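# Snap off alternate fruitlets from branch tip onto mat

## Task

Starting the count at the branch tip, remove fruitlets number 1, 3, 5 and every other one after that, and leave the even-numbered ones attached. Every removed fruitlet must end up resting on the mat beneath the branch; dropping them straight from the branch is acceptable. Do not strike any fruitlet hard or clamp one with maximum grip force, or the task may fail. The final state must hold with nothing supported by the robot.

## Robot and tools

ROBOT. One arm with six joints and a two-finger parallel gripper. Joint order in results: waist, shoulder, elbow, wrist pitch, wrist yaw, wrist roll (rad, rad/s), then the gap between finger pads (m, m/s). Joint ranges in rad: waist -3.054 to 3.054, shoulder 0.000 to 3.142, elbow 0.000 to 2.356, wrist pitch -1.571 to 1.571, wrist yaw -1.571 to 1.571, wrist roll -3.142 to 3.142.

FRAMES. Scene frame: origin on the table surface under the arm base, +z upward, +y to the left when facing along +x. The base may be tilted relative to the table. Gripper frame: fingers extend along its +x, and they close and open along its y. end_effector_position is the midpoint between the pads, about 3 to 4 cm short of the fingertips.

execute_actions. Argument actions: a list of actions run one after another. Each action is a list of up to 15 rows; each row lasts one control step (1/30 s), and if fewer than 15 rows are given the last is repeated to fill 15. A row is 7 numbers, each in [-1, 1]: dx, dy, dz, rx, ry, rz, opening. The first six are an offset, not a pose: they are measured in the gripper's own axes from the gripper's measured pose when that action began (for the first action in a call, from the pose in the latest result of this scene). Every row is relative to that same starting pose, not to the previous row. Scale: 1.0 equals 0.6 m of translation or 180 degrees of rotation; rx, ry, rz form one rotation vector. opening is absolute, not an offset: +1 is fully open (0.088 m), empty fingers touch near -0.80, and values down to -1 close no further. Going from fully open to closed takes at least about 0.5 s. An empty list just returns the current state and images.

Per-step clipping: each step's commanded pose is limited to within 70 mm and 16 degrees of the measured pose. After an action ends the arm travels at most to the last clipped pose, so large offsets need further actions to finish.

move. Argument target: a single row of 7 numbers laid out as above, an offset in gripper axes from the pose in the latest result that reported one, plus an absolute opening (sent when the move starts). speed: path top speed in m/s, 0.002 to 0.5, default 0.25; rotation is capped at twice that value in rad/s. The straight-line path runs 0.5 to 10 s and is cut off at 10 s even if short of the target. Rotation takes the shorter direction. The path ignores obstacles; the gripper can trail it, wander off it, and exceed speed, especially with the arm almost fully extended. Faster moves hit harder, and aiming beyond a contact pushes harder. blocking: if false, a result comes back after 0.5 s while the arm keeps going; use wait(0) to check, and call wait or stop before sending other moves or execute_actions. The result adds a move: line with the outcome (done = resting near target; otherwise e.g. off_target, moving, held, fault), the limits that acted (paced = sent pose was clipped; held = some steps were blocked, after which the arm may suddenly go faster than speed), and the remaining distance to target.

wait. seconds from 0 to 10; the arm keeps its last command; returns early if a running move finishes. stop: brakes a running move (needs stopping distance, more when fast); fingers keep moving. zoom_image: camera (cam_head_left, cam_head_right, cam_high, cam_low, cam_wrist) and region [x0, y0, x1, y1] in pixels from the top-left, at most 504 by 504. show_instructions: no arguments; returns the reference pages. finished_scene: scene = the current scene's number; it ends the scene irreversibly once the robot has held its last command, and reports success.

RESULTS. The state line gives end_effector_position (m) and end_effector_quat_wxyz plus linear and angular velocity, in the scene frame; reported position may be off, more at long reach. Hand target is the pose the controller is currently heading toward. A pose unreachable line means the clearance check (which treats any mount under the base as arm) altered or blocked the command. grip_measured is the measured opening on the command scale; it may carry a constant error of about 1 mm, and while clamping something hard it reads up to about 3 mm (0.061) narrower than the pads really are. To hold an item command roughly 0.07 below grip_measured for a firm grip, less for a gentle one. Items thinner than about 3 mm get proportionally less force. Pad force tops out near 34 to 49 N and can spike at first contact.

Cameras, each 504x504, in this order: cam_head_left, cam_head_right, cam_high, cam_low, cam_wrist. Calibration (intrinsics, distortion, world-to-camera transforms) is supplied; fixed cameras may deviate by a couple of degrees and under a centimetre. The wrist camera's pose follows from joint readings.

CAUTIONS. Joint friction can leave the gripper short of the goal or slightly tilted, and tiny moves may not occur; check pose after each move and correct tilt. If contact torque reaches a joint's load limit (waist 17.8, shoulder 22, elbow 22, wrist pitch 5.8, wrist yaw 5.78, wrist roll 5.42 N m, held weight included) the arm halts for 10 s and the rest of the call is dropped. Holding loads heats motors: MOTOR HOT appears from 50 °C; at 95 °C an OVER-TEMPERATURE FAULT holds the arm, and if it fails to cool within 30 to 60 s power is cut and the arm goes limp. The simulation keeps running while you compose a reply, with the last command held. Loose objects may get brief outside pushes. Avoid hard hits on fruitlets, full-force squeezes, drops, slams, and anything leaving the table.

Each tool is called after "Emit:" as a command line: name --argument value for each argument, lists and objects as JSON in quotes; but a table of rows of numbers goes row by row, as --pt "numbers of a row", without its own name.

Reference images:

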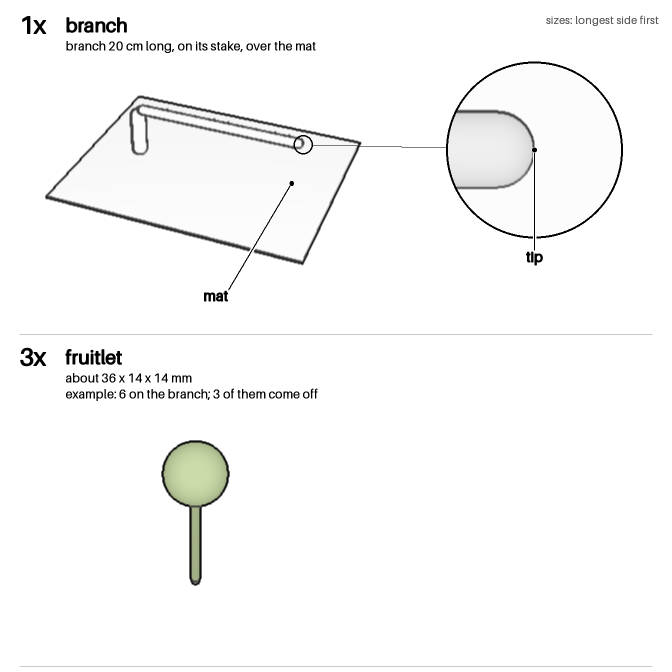

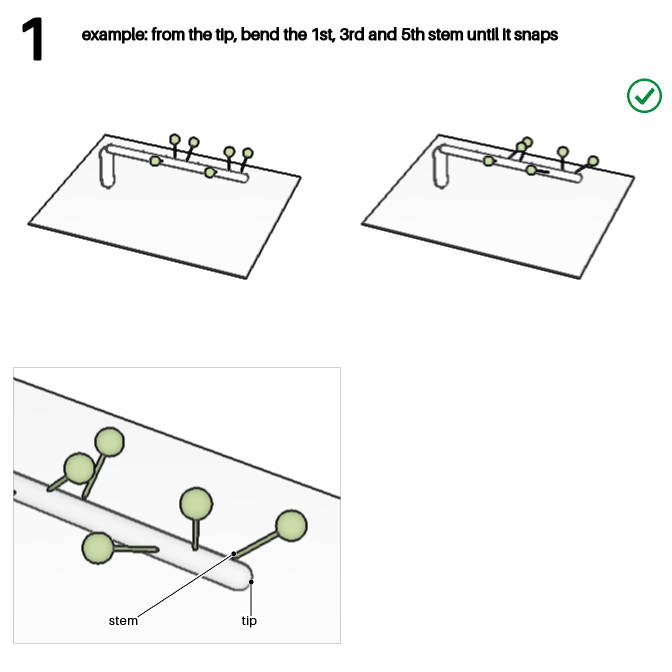

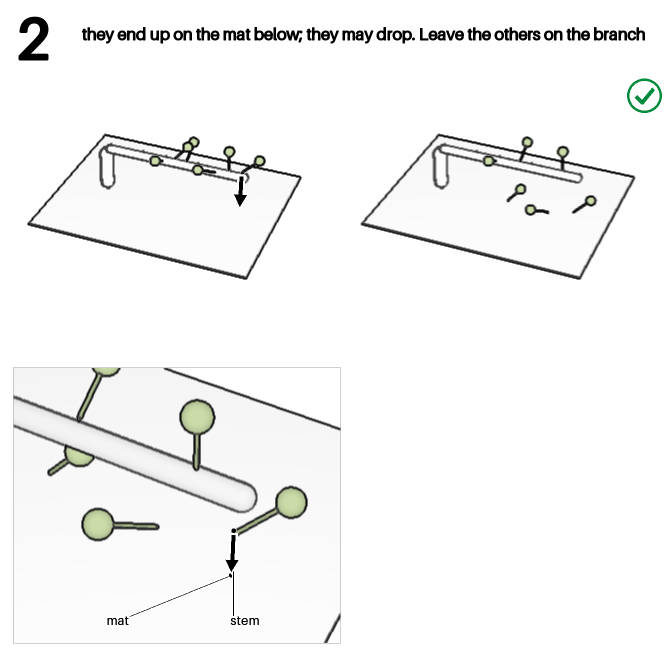

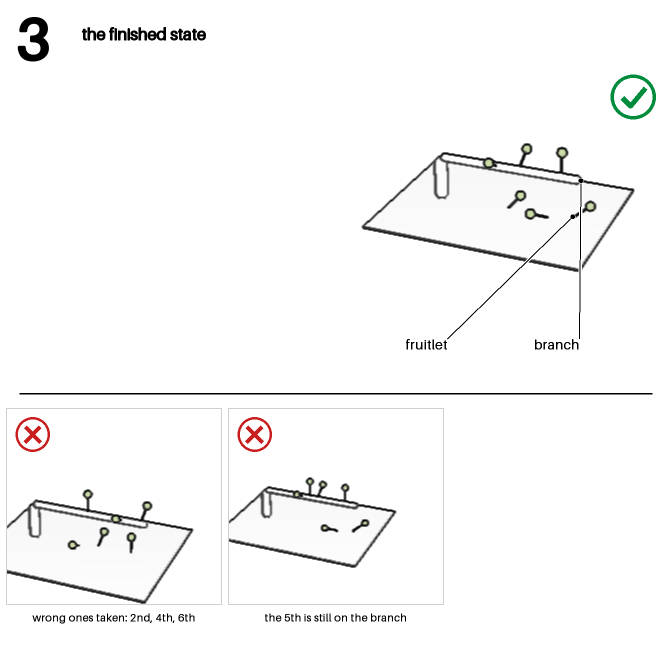

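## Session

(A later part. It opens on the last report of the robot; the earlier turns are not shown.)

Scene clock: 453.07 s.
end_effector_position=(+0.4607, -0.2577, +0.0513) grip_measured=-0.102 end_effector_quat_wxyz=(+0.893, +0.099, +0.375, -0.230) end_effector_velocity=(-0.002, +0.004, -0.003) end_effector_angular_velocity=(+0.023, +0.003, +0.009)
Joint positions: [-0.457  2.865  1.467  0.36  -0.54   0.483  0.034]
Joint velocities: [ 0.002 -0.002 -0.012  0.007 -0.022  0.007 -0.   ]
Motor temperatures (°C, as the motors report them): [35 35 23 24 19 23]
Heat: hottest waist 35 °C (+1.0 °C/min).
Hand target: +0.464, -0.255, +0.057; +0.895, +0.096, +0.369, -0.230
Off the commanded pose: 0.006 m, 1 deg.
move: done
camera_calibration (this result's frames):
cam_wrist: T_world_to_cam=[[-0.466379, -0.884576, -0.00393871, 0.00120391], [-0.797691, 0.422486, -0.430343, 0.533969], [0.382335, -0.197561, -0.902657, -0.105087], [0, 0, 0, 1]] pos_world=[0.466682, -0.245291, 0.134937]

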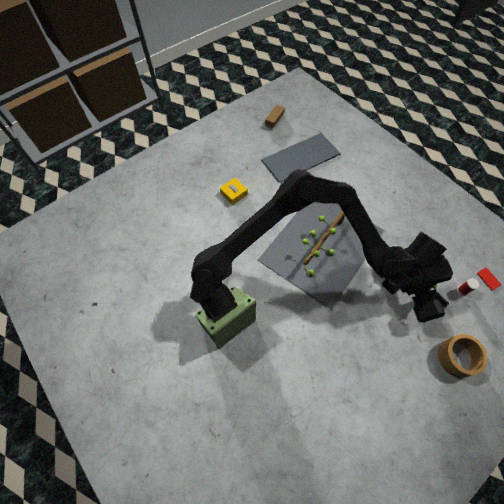

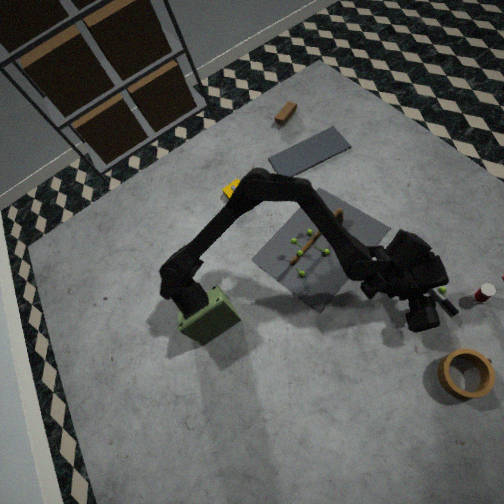

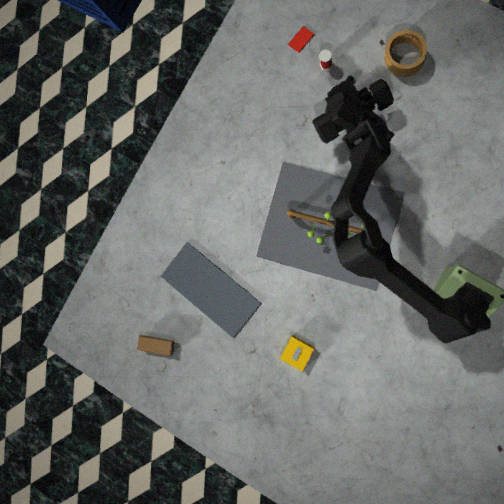

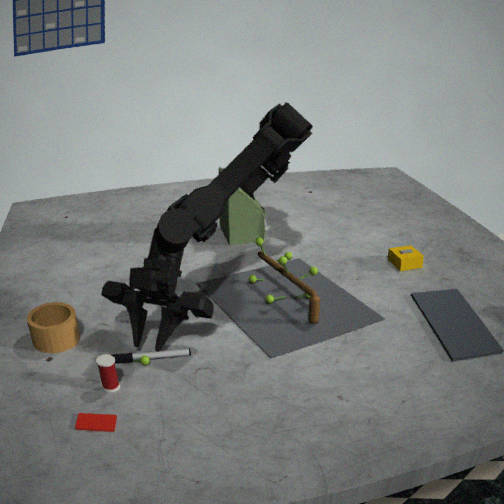

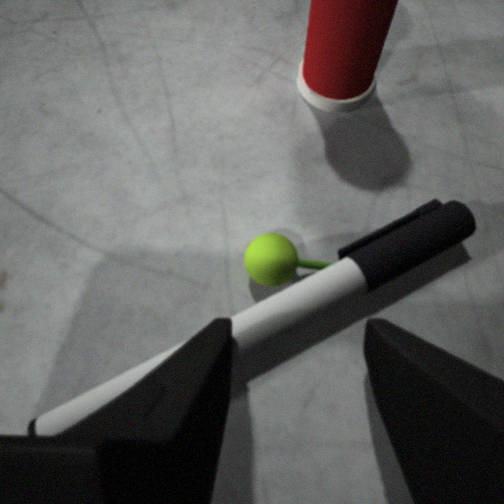

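Emit:
move --target '[0.0,0.077,0.04,0,0,0,-0.8]' --speed 0.05

Emit:
move --target '[0.033,0,-0.033,0,0,0,-0.8]' --speed 0.03

Emit:
zoom_image --camera "cam_low" --region '[80, 270, 220, 390]'

Scene clock: 491.97 s.
end_effector_position=(+0.4913, -0.2294, +0.0597) grip_measured=-0.798 end_effector_quat_wxyz=(+0.888, +0.103, +0.383, -0.233) end_effector_velocity=(-0.002, +0.000, -0.000) end_effector_angular_velocity=(+0.004, +0.006, +0.003)
Joint positions: [-0.399  2.815  1.544  0.242 -0.515  0.537  0.   ]
Joint velocities: [-0.002 -0.002 -0.002 -0.007 -0.007 -0.007  0.   ]
Motor temperatures (°C, as the motors report them): [35 39 22 25 19 22]
Heat: hottest shoulder 39 °C (+3.0 °C/min).
Hand target: +0.498, -0.226, +0.069; +0.893, +0.099, +0.375, -0.230
Off the commanded pose: 0.012 m, 1 deg.
move: off_target
camera_calibration (this result's frames):
cam_wrist: T_world_to_cam=[[-0.473491, -0.880779, -0.00590481, 0.0450851], [-0.800851, 0.433294, -0.413392, 0.553027], [0.366666, -0.191008, -0.910534, -0.0939415], [0, 0, 0, 1]] pos_world=[0.498685, -0.217857, 0.143346]

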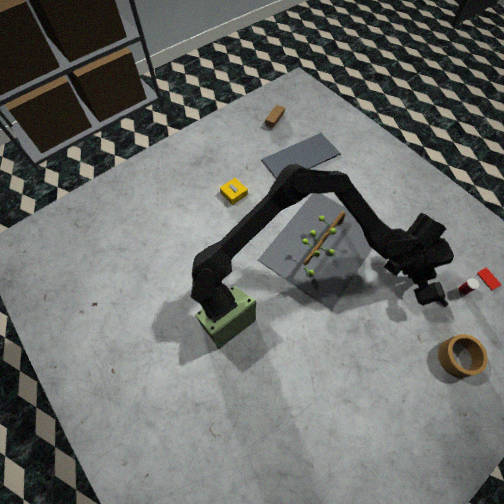

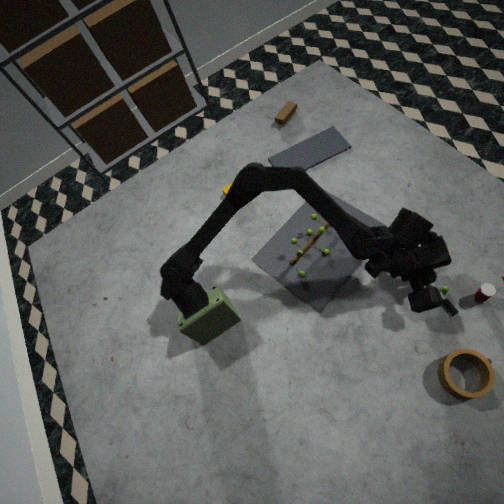

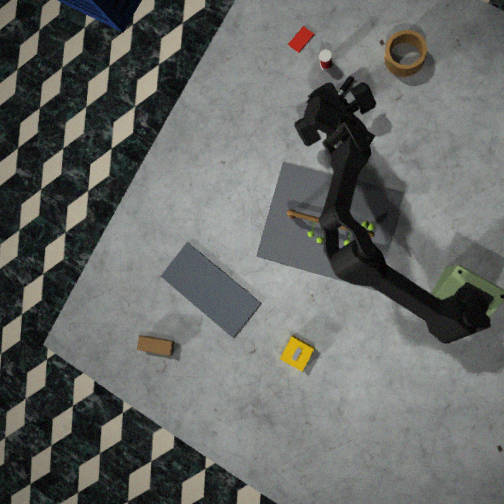

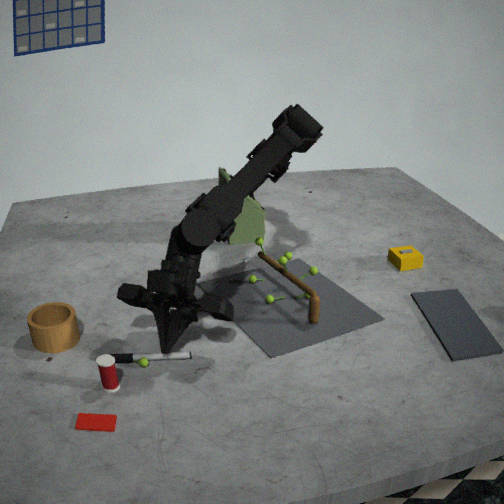

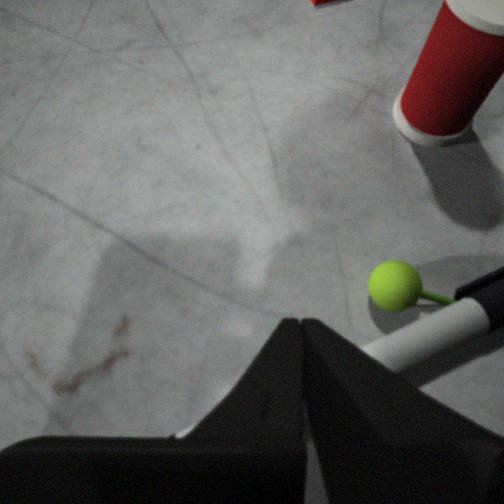

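Scene clock: 493.13 s.
end_effector_position=(+0.4979, -0.2249, +0.0430) grip_measured=-0.798 end_effector_quat_wxyz=(+0.894, +0.099, +0.374, -0.226) end_effector_velocity=(-0.003, -0.003, -0.001) end_effector_angular_velocity=(-0.006, +0.007, -0.009)
Joint positions: [-0.361  2.846  1.54   0.321 -0.495  0.576  0.   ]
Joint velocities: [-0.002  0.002 -0.002 -0.007  0.007 -0.007  0.   ]
Motor temperatures (°C, as the motors report them): [35 39 22 25 19 22]
Heat: hottest shoulder 39 °C (+3.0 °C/min).
Hand target: +0.491, -0.228, +0.032; +0.888, +0.103, +0.382, -0.233
Off the commanded pose: 0.014 m, 1 deg.
move: off_target
camera_calibration (this result's frames):
cam_wrist: T_world_to_cam=[[-0.458893, -0.888459, -0.00755318, 0.0431257], [-0.7999, 0.416822, -0.431763, 0.546069], [0.386752, -0.192091, -0.901955, -0.12129], [0, 0, 0, 1]] pos_world=[0.5035, -0.212597, 0.1267]

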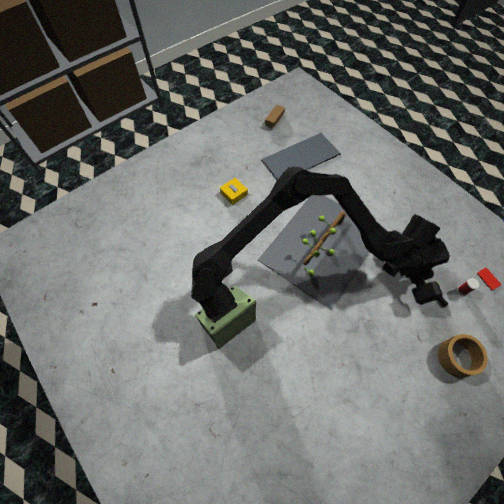

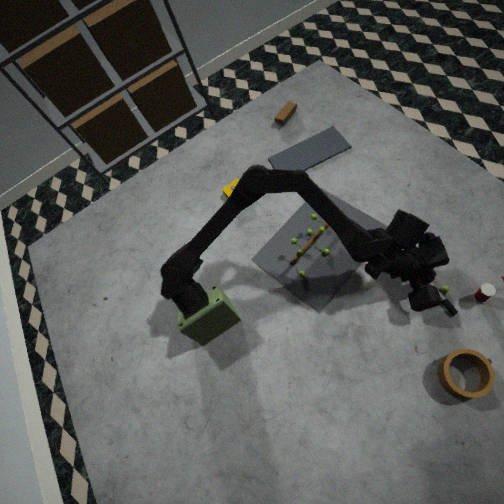

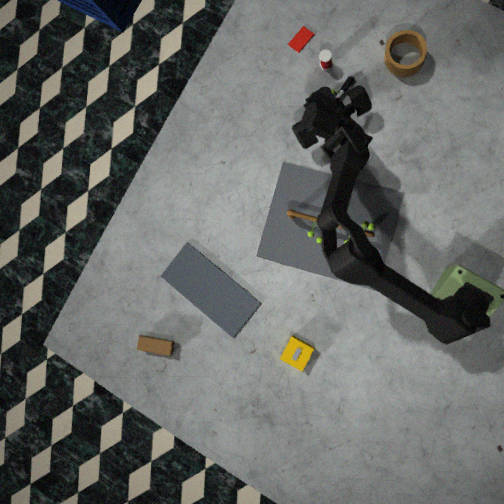

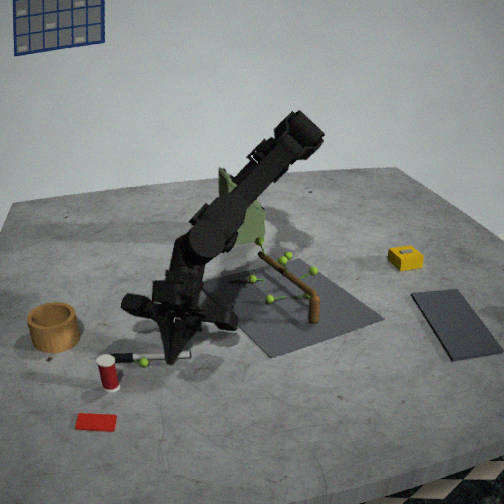

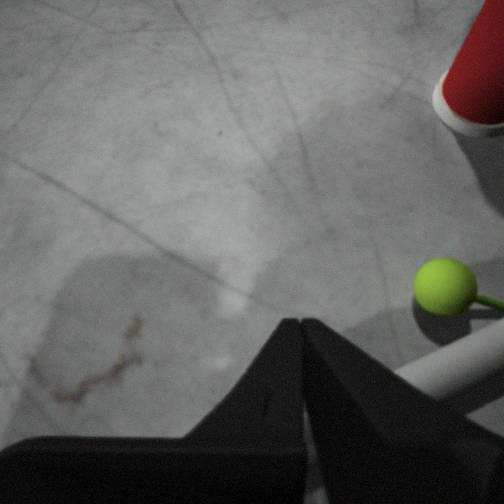

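Region (80, 270, 220, 390) of cam_low's 504x504 image, scaled by 3.600, with more detail than that image has; it fills the top 432 rows of this view, and the rest is white.

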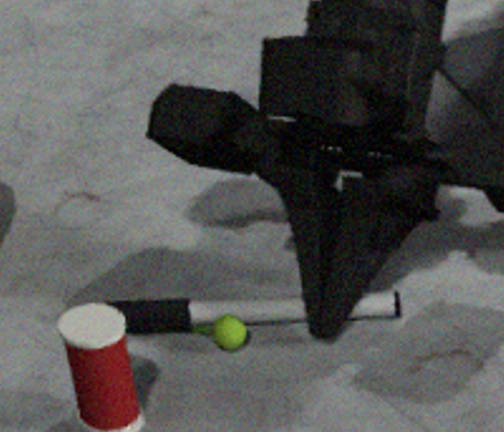

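Emit:
move --target '[-0.057,-0.017,-0.065,0,0,0,-0.8]' --speed 0.04

Scene clock: 500.27 s.
end_effector_position=(+0.4502, -0.2121, +0.0418) grip_measured=-0.798 end_effector_quat_wxyz=(+0.895, +0.097, +0.370, -0.228) end_effector_velocity=(-0.002, +0.002, +0.001) end_effector_angular_velocity=(+0.009, -0.004, -0.001)
Joint positions: [-0.377  2.742  1.263  0.495 -0.495  0.566  0.   ]
Joint velocities: [-0.002 -0.007 -0.012  0.007 -0.007  0.007  0.   ]
Motor temperatures (°C, as the motors report them): [36 38 22 25 19 22]
Heat: hottest shoulder 38 °C (+3.0 °C/min).
Hand target: +0.448, -0.209, +0.040; +0.894, +0.099, +0.374, -0.226
Off the commanded pose: 0.004 m, 1 deg.
move: done
camera_calibration (this result's frames):
cam_wrist: T_world_to_cam=[[-0.46206, -0.886835, -0.00499428, 0.0342395], [-0.794819, 0.416603, -0.441254, 0.500171], [0.3934, -0.199916, -0.897369, -0.106288], [0, 0, 0, 1]] pos_world=[0.455179, -0.199256, 0.125494]

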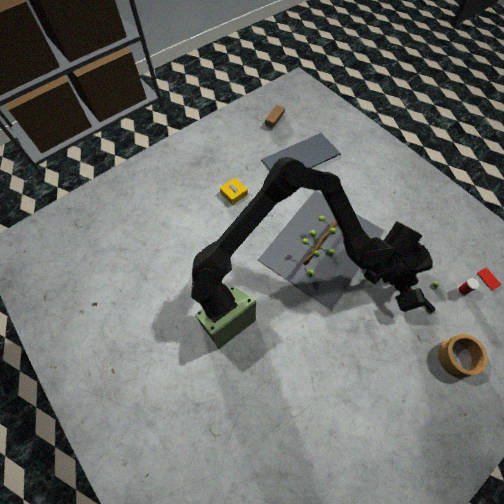

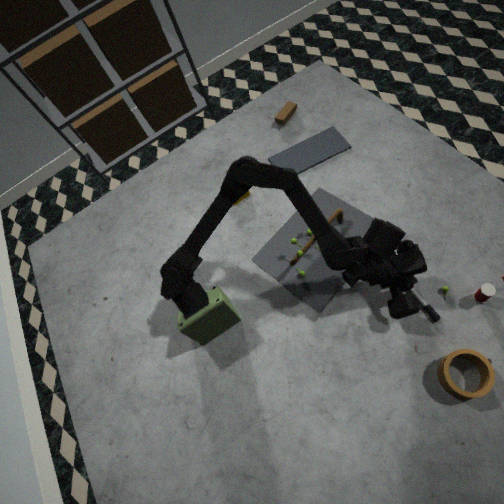

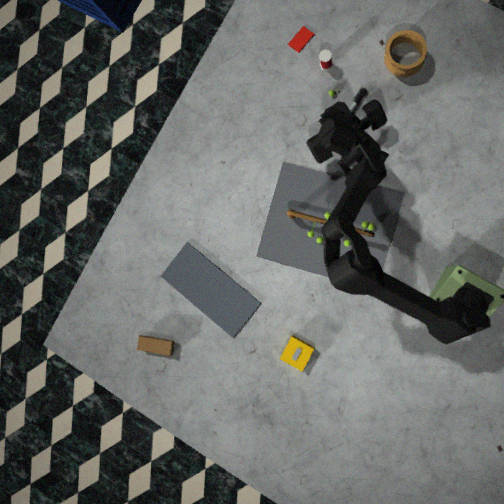

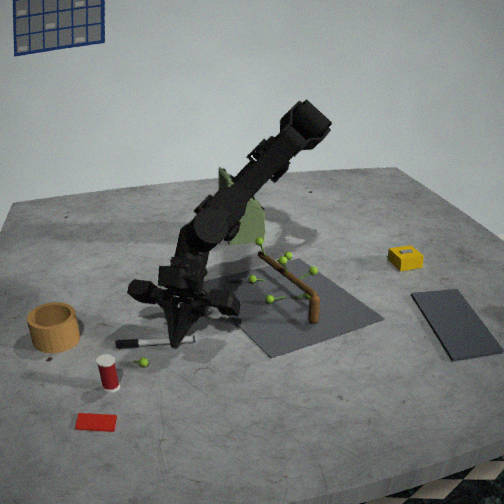

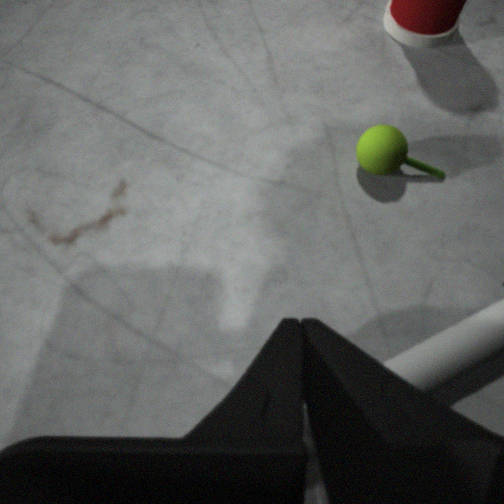

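Emit:
move --target '[-0.03,0,0.03,0,0,0,-0.8]' --speed 0.06

Emit:
move --target '[0.06,-0.047,0.07,0,0,0,-0.15]' --speed 0.06

Emit:
zoom_image --camera "cam_low" --region '[80, 270, 220, 390]'

Scene clock: 516.77 s.
end_effector_position=(+0.4448, -0.2150, +0.0587) grip_measured=-0.798 end_effector_quat_wxyz=(+0.891, +0.100, +0.376, -0.234) end_effector_velocity=(-0.004, +0.001, -0.001) end_effector_angular_velocity=(+0.019, +0.011, -0.017)
Joint positions: [-0.416  2.703  1.262  0.417 -0.514  0.526  0.   ]
Joint velocities: [-0.002 -0.007 -0.007 -0.022 -0.007  0.007  0.   ]
Motor temperatures (°C, as the motors report them): [35 37 21 25 19 22]
Heat: hottest shoulder 37 °C (+2.0 °C/min).
Hand target: +0.450, -0.213, +0.067; +0.895, +0.097, +0.370, -0.229
Off the commanded pose: 0.010 m, 1 deg.
move: off_target
camera_calibration (this result's frames):
cam_wrist: T_world_to_cam=[[-0.473852, -0.880599, -0.00315477, 0.0358142], [-0.795309, 0.42949, -0.427811, 0.506736], [0.378085, -0.20021, -0.903863, -0.0824811], [0, 0, 0, 1]] pos_world=[0.451167, -0.202613, 0.142348]

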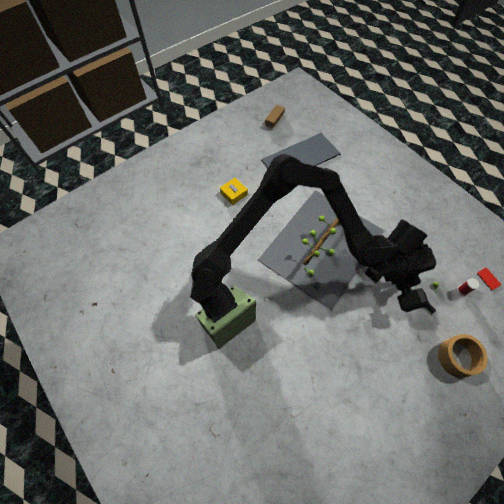

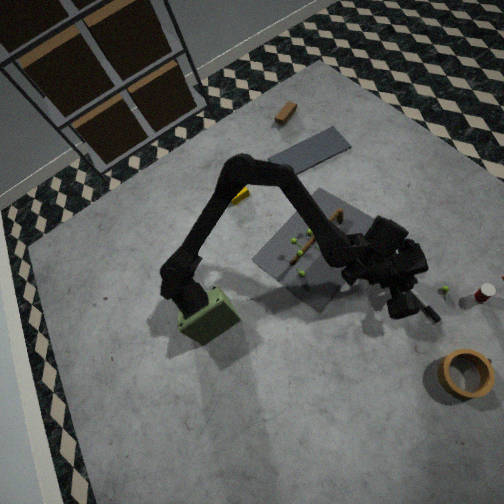

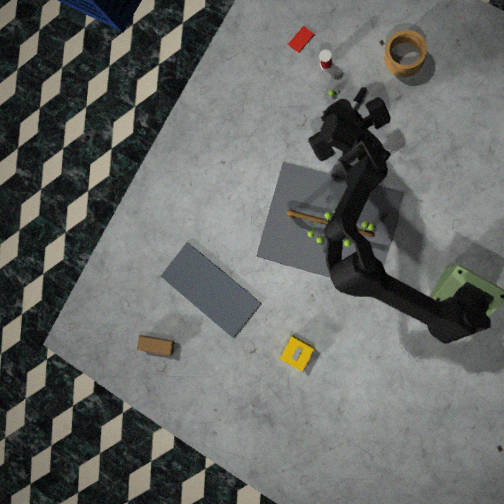

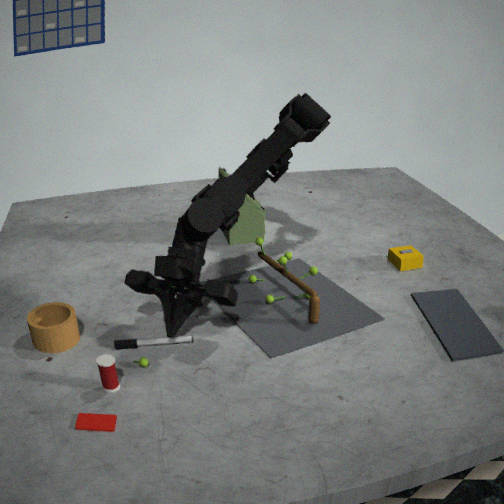

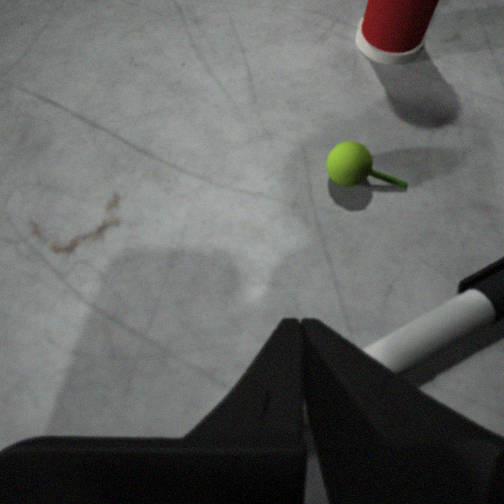

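Scene clock: 518.17 s.
end_effector_position=(+0.4802, -0.2625, +0.0631) grip_measured=-0.152 end_effector_quat_wxyz=(+0.892, +0.098, +0.375, -0.234) end_effector_velocity=(+0.005, +0.002, +0.002) end_effector_angular_velocity=(-0.002, +0.000, +0.016)
Joint positions: [-0.46   2.885  1.584  0.258 -0.535  0.48   0.032]
Joint velocities: [ 0.002  0.002  0.017 -0.007 -0.007 -0.007 -0.   ]
Motor temperatures (°C, as the motors report them): [35 37 21 25 19 22]
Heat: hottest shoulder 37 °C (+1.0 °C/min).
Hand target: +0.479, -0.267, +0.062; +0.891, +0.100, +0.376, -0.234
Off the commanded pose: 0.004 m, 0 deg.
move: done
camera_calibration (this result's frames):
cam_wrist: T_world_to_cam=[[-0.471407, -0.881916, 0.000184367, 0.00898547], [-0.796162, 0.425479, -0.430225, 0.556677], [0.379344, -0.202958, -0.902722, -0.102822], [0, 0, 0, 1]] pos_world=[0.486446, -0.249799, 0.146675]

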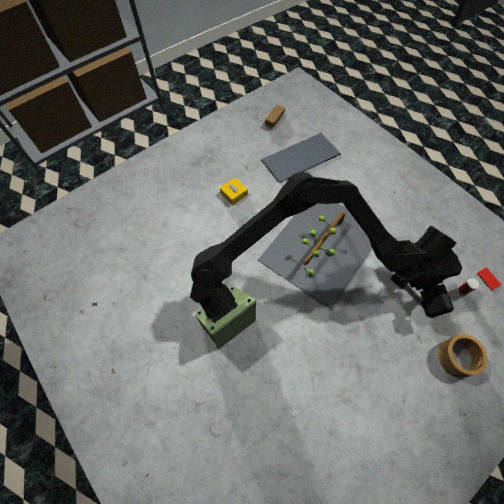

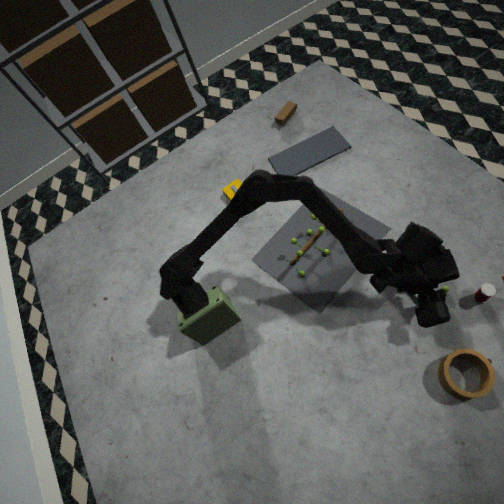

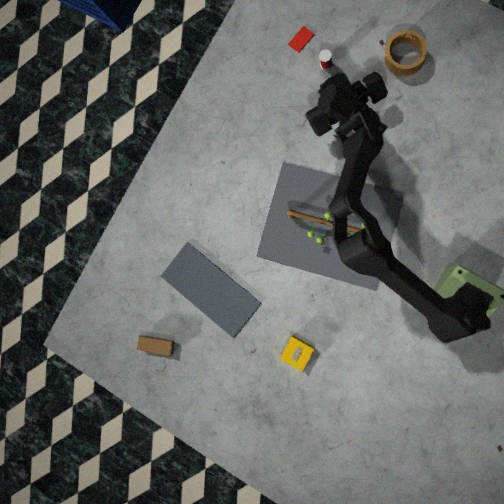

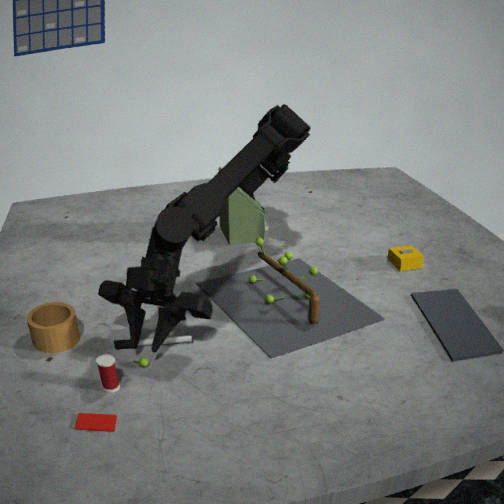

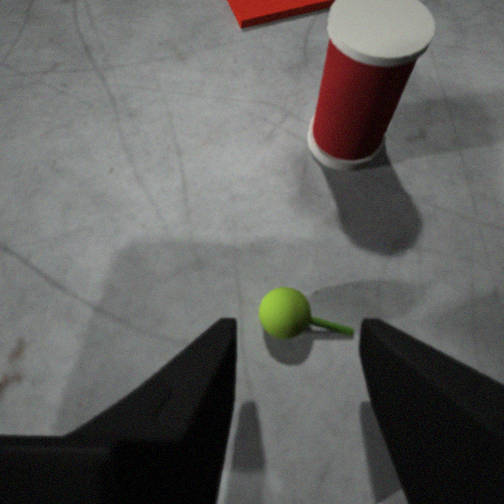

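Region (80, 270, 220, 390) of cam_low's 504x504 image, scaled by 3.600, with more detail than that image has; it fills the top 432 rows of this view, and the rest is white.

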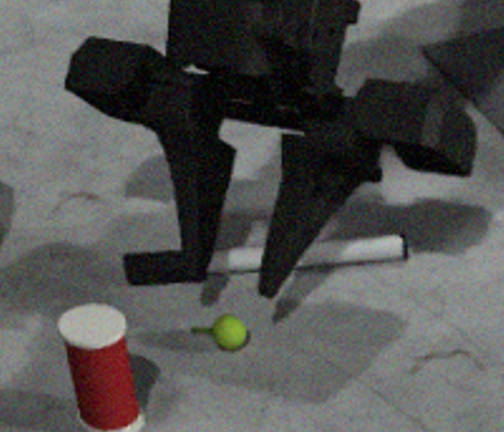

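Emit:
move --target '[0.068,0.006,-0.013,0,0,0,-0.15]' --speed 0.025

Emit:
zoom_image --camera "cam_low" --region '[80, 270, 220, 390]'

Scene clock: 528.83 s.
end_effector_position=(+0.5028, -0.2724, +0.0406) grip_measured=-0.152 end_effector_quat_wxyz=(+0.895, +0.096, +0.366, -0.237) end_effector_velocity=(+0.000, -0.000, +0.000) end_effector_angular_velocity=(+0.011, -0.002, -0.004)
Joint positions: [-0.416  2.993  1.72   0.271 -0.498  0.535  0.032]
Joint velocities: [-0.002  0.002  0.007 -0.007 -0.007  0.007 -0.   ]
Motor temperatures (°C, as the motors report them): [36 36 22 24 19 22]
Heat: hottest waist 36 °C (-1.0 °C/min).
Hand target: +0.502, -0.270, +0.029; +0.892, +0.098, +0.375, -0.234
Off the commanded pose: 0.012 m, 1 deg.
move: off_target
camera_calibration (this result's frames):
cam_wrist: T_world_to_cam=[[-0.475352, -0.879794, 0.00158291, 0.01338], [-0.786435, 0.424102, -0.449063, 0.56472], [0.394411, -0.214708, -0.893499, -0.144822], [0, 0, 0, 1]] pos_world=[0.507595, -0.258822, 0.124175]

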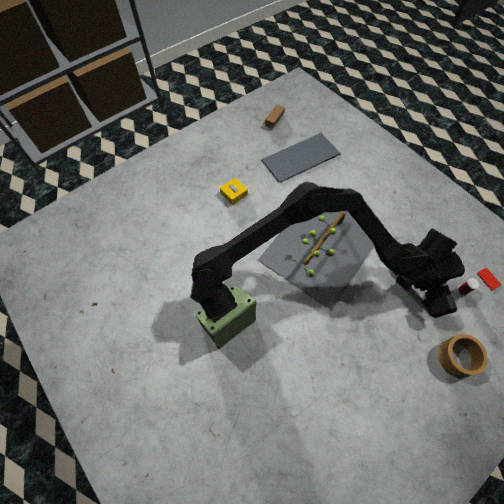

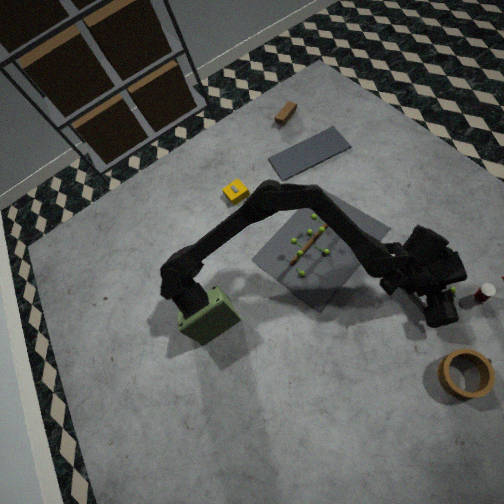

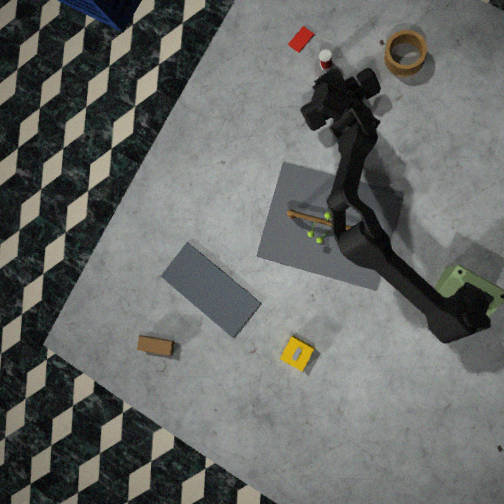

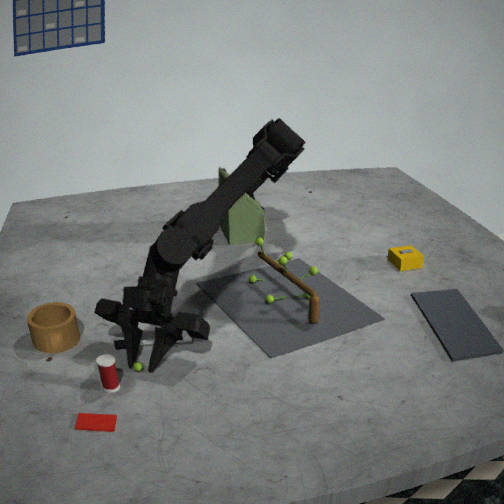

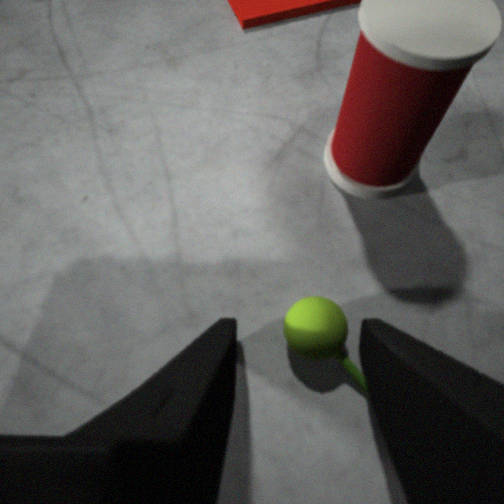

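Region (80, 270, 220, 390) of cam_low's 504x504 image, scaled by 3.600, with more detail than that image has; it fills the top 432 rows of this view, and the rest is white.

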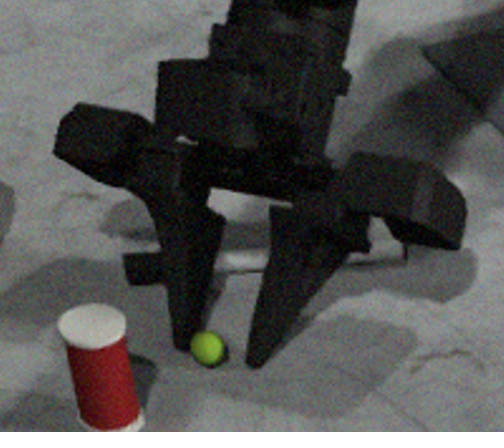

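Emit:
move --target '[0.012,-0.003,0.017,0,0,0,-0.15]' --speed 0.02

Emit:
move --target '[0,0,0,0,0,0,-0.56]'

Emit:
zoom_image --camera "cam_low" --region '[80, 270, 220, 390]'

Scene clock: 543.73 s.
end_effector_position=(+0.5140, -0.2756, +0.0440) grip_measured=-0.152 end_effector_quat_wxyz=(+0.896, +0.094, +0.365, -0.236) end_effector_velocity=(+0.002, -0.001, +0.001) end_effector_angular_velocity=(+0.013, +0.001, -0.007)
Joint positions: [-0.415  3.02   1.797  0.223 -0.498  0.533  0.032]
Joint velocities: [-0.002  0.007  0.022 -0.022 -0.007  0.007 -0.   ]
Motor temperatures (°C, as the motors report them): [36 36 22 25 19 22]
Heat: hottest waist 36 °C (-2.0 °C/min).
Hand target: +0.512, -0.280, +0.043; +0.895, +0.096, +0.366, -0.237
Off the commanded pose: 0.005 m, 0 deg.
move: done
camera_calibration (this result's frames):
cam_wrist: T_world_to_cam=[[-0.472167, -0.881502, 0.00346704, 0.0137333], [-0.787677, 0.420138, -0.450609, 0.575984], [0.395757, -0.215494, -0.892715, -0.147824], [0, 0, 0, 1]] pos_world=[0.518676, -0.261742, 0.127531]

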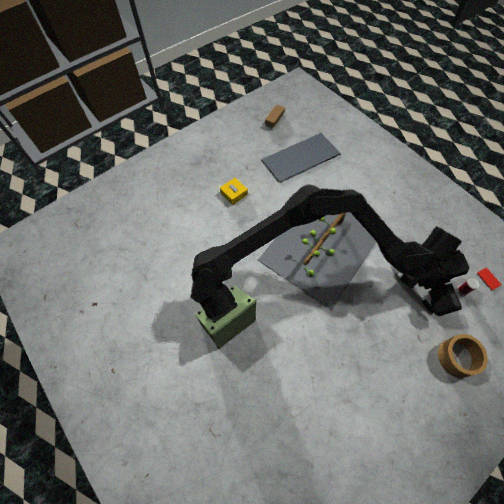

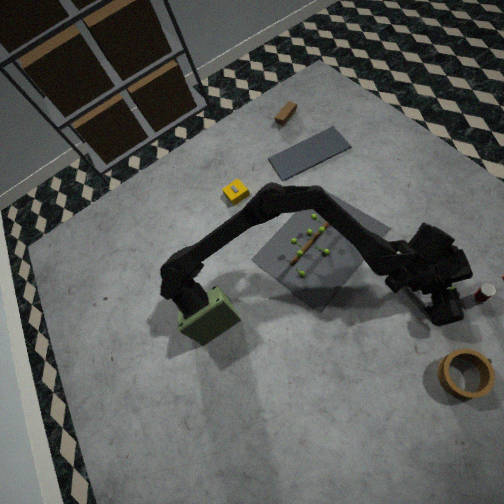

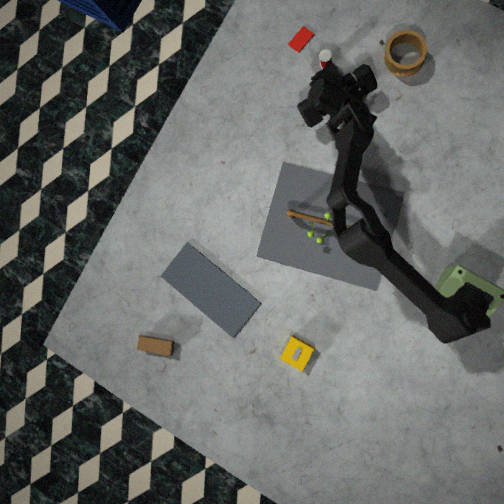

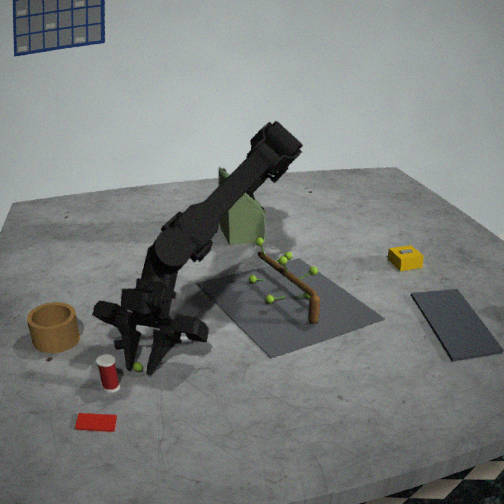

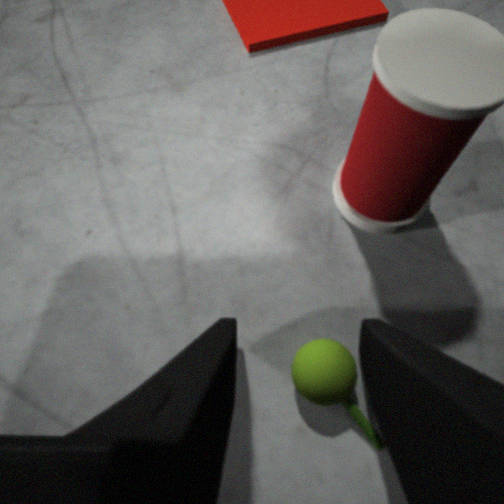

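Scene clock: 544.30 s.
end_effector_position=(+0.5140, -0.2756, +0.0440) grip_measured=-0.546 end_effector_quat_wxyz=(+0.896, +0.094, +0.365, -0.236) end_effector_velocity=(-0.000, +0.001, +0.002) end_effector_angular_velocity=(+0.013, +0.002, +0.012)
Joint positions: [-0.415  3.02   1.797  0.223 -0.498  0.533  0.012]
Joint velocities: [-0.007 -0.002  0.002 -0.007 -0.022 -0.007 -0.001]
Motor temperatures (°C, as the motors report them): [36 36 22 25 19 22]
Heat: hottest waist 36 °C (-3.0 °C/min).
Hand target: +0.514, -0.276, +0.044; +0.896, +0.094, +0.365, -0.236
Off the commanded pose: 0.000 m, 0 deg.
move: done
camera_calibration (this result's frames):
cam_wrist: T_world_to_cam=[[-0.472167, -0.881502, 0.00346704, 0.0137333], [-0.787677, 0.420138, -0.450609, 0.575984], [0.395757, -0.215494, -0.892715, -0.147824], [0, 0, 0, 1]] pos_world=[0.518676, -0.261742, 0.127531]

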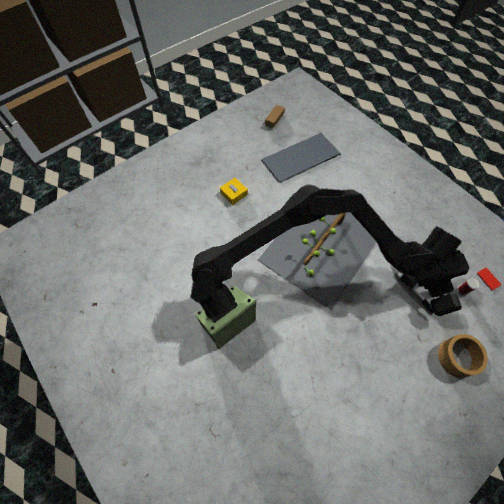

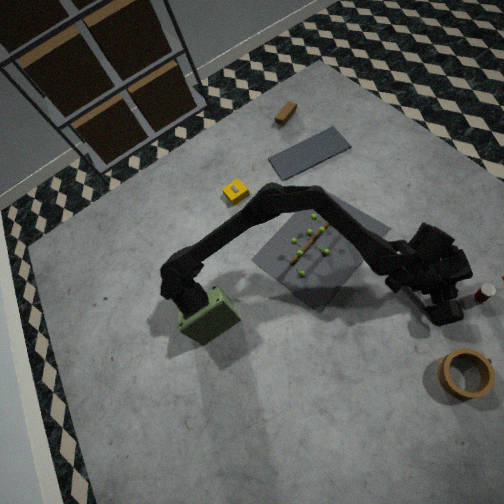

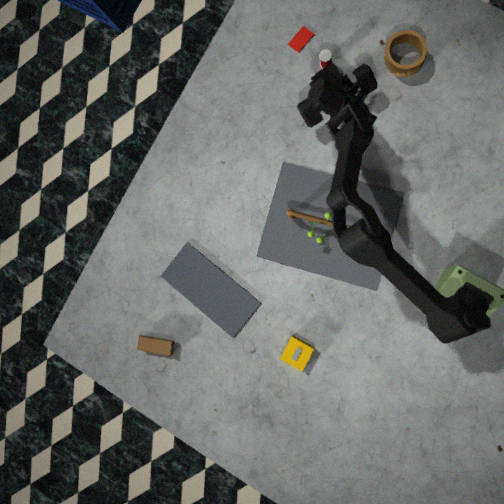

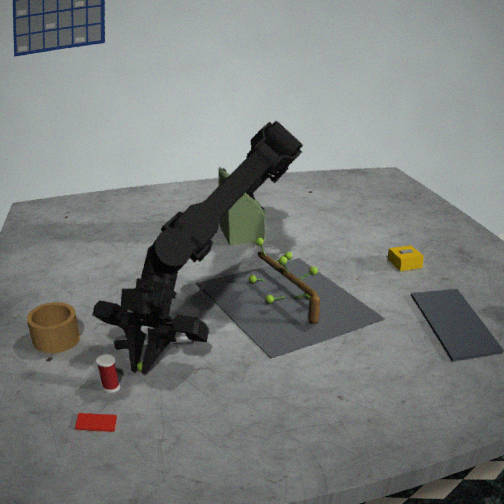

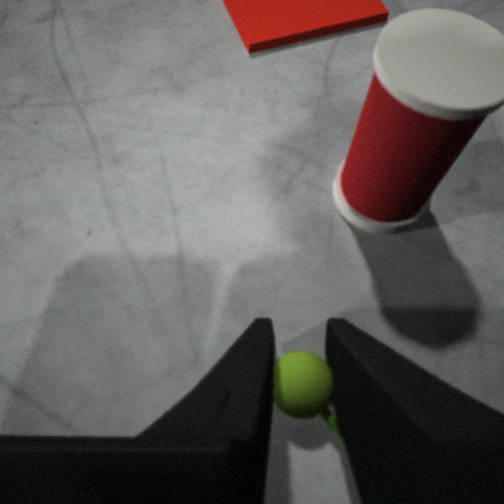

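Region (80, 270, 220, 390) of cam_low's 504x504 image, scaled by 3.600, with more detail than that image has; it fills the top 432 rows of this view, and the rest is white.

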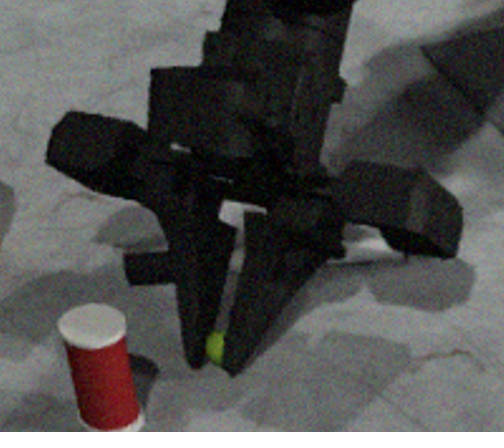

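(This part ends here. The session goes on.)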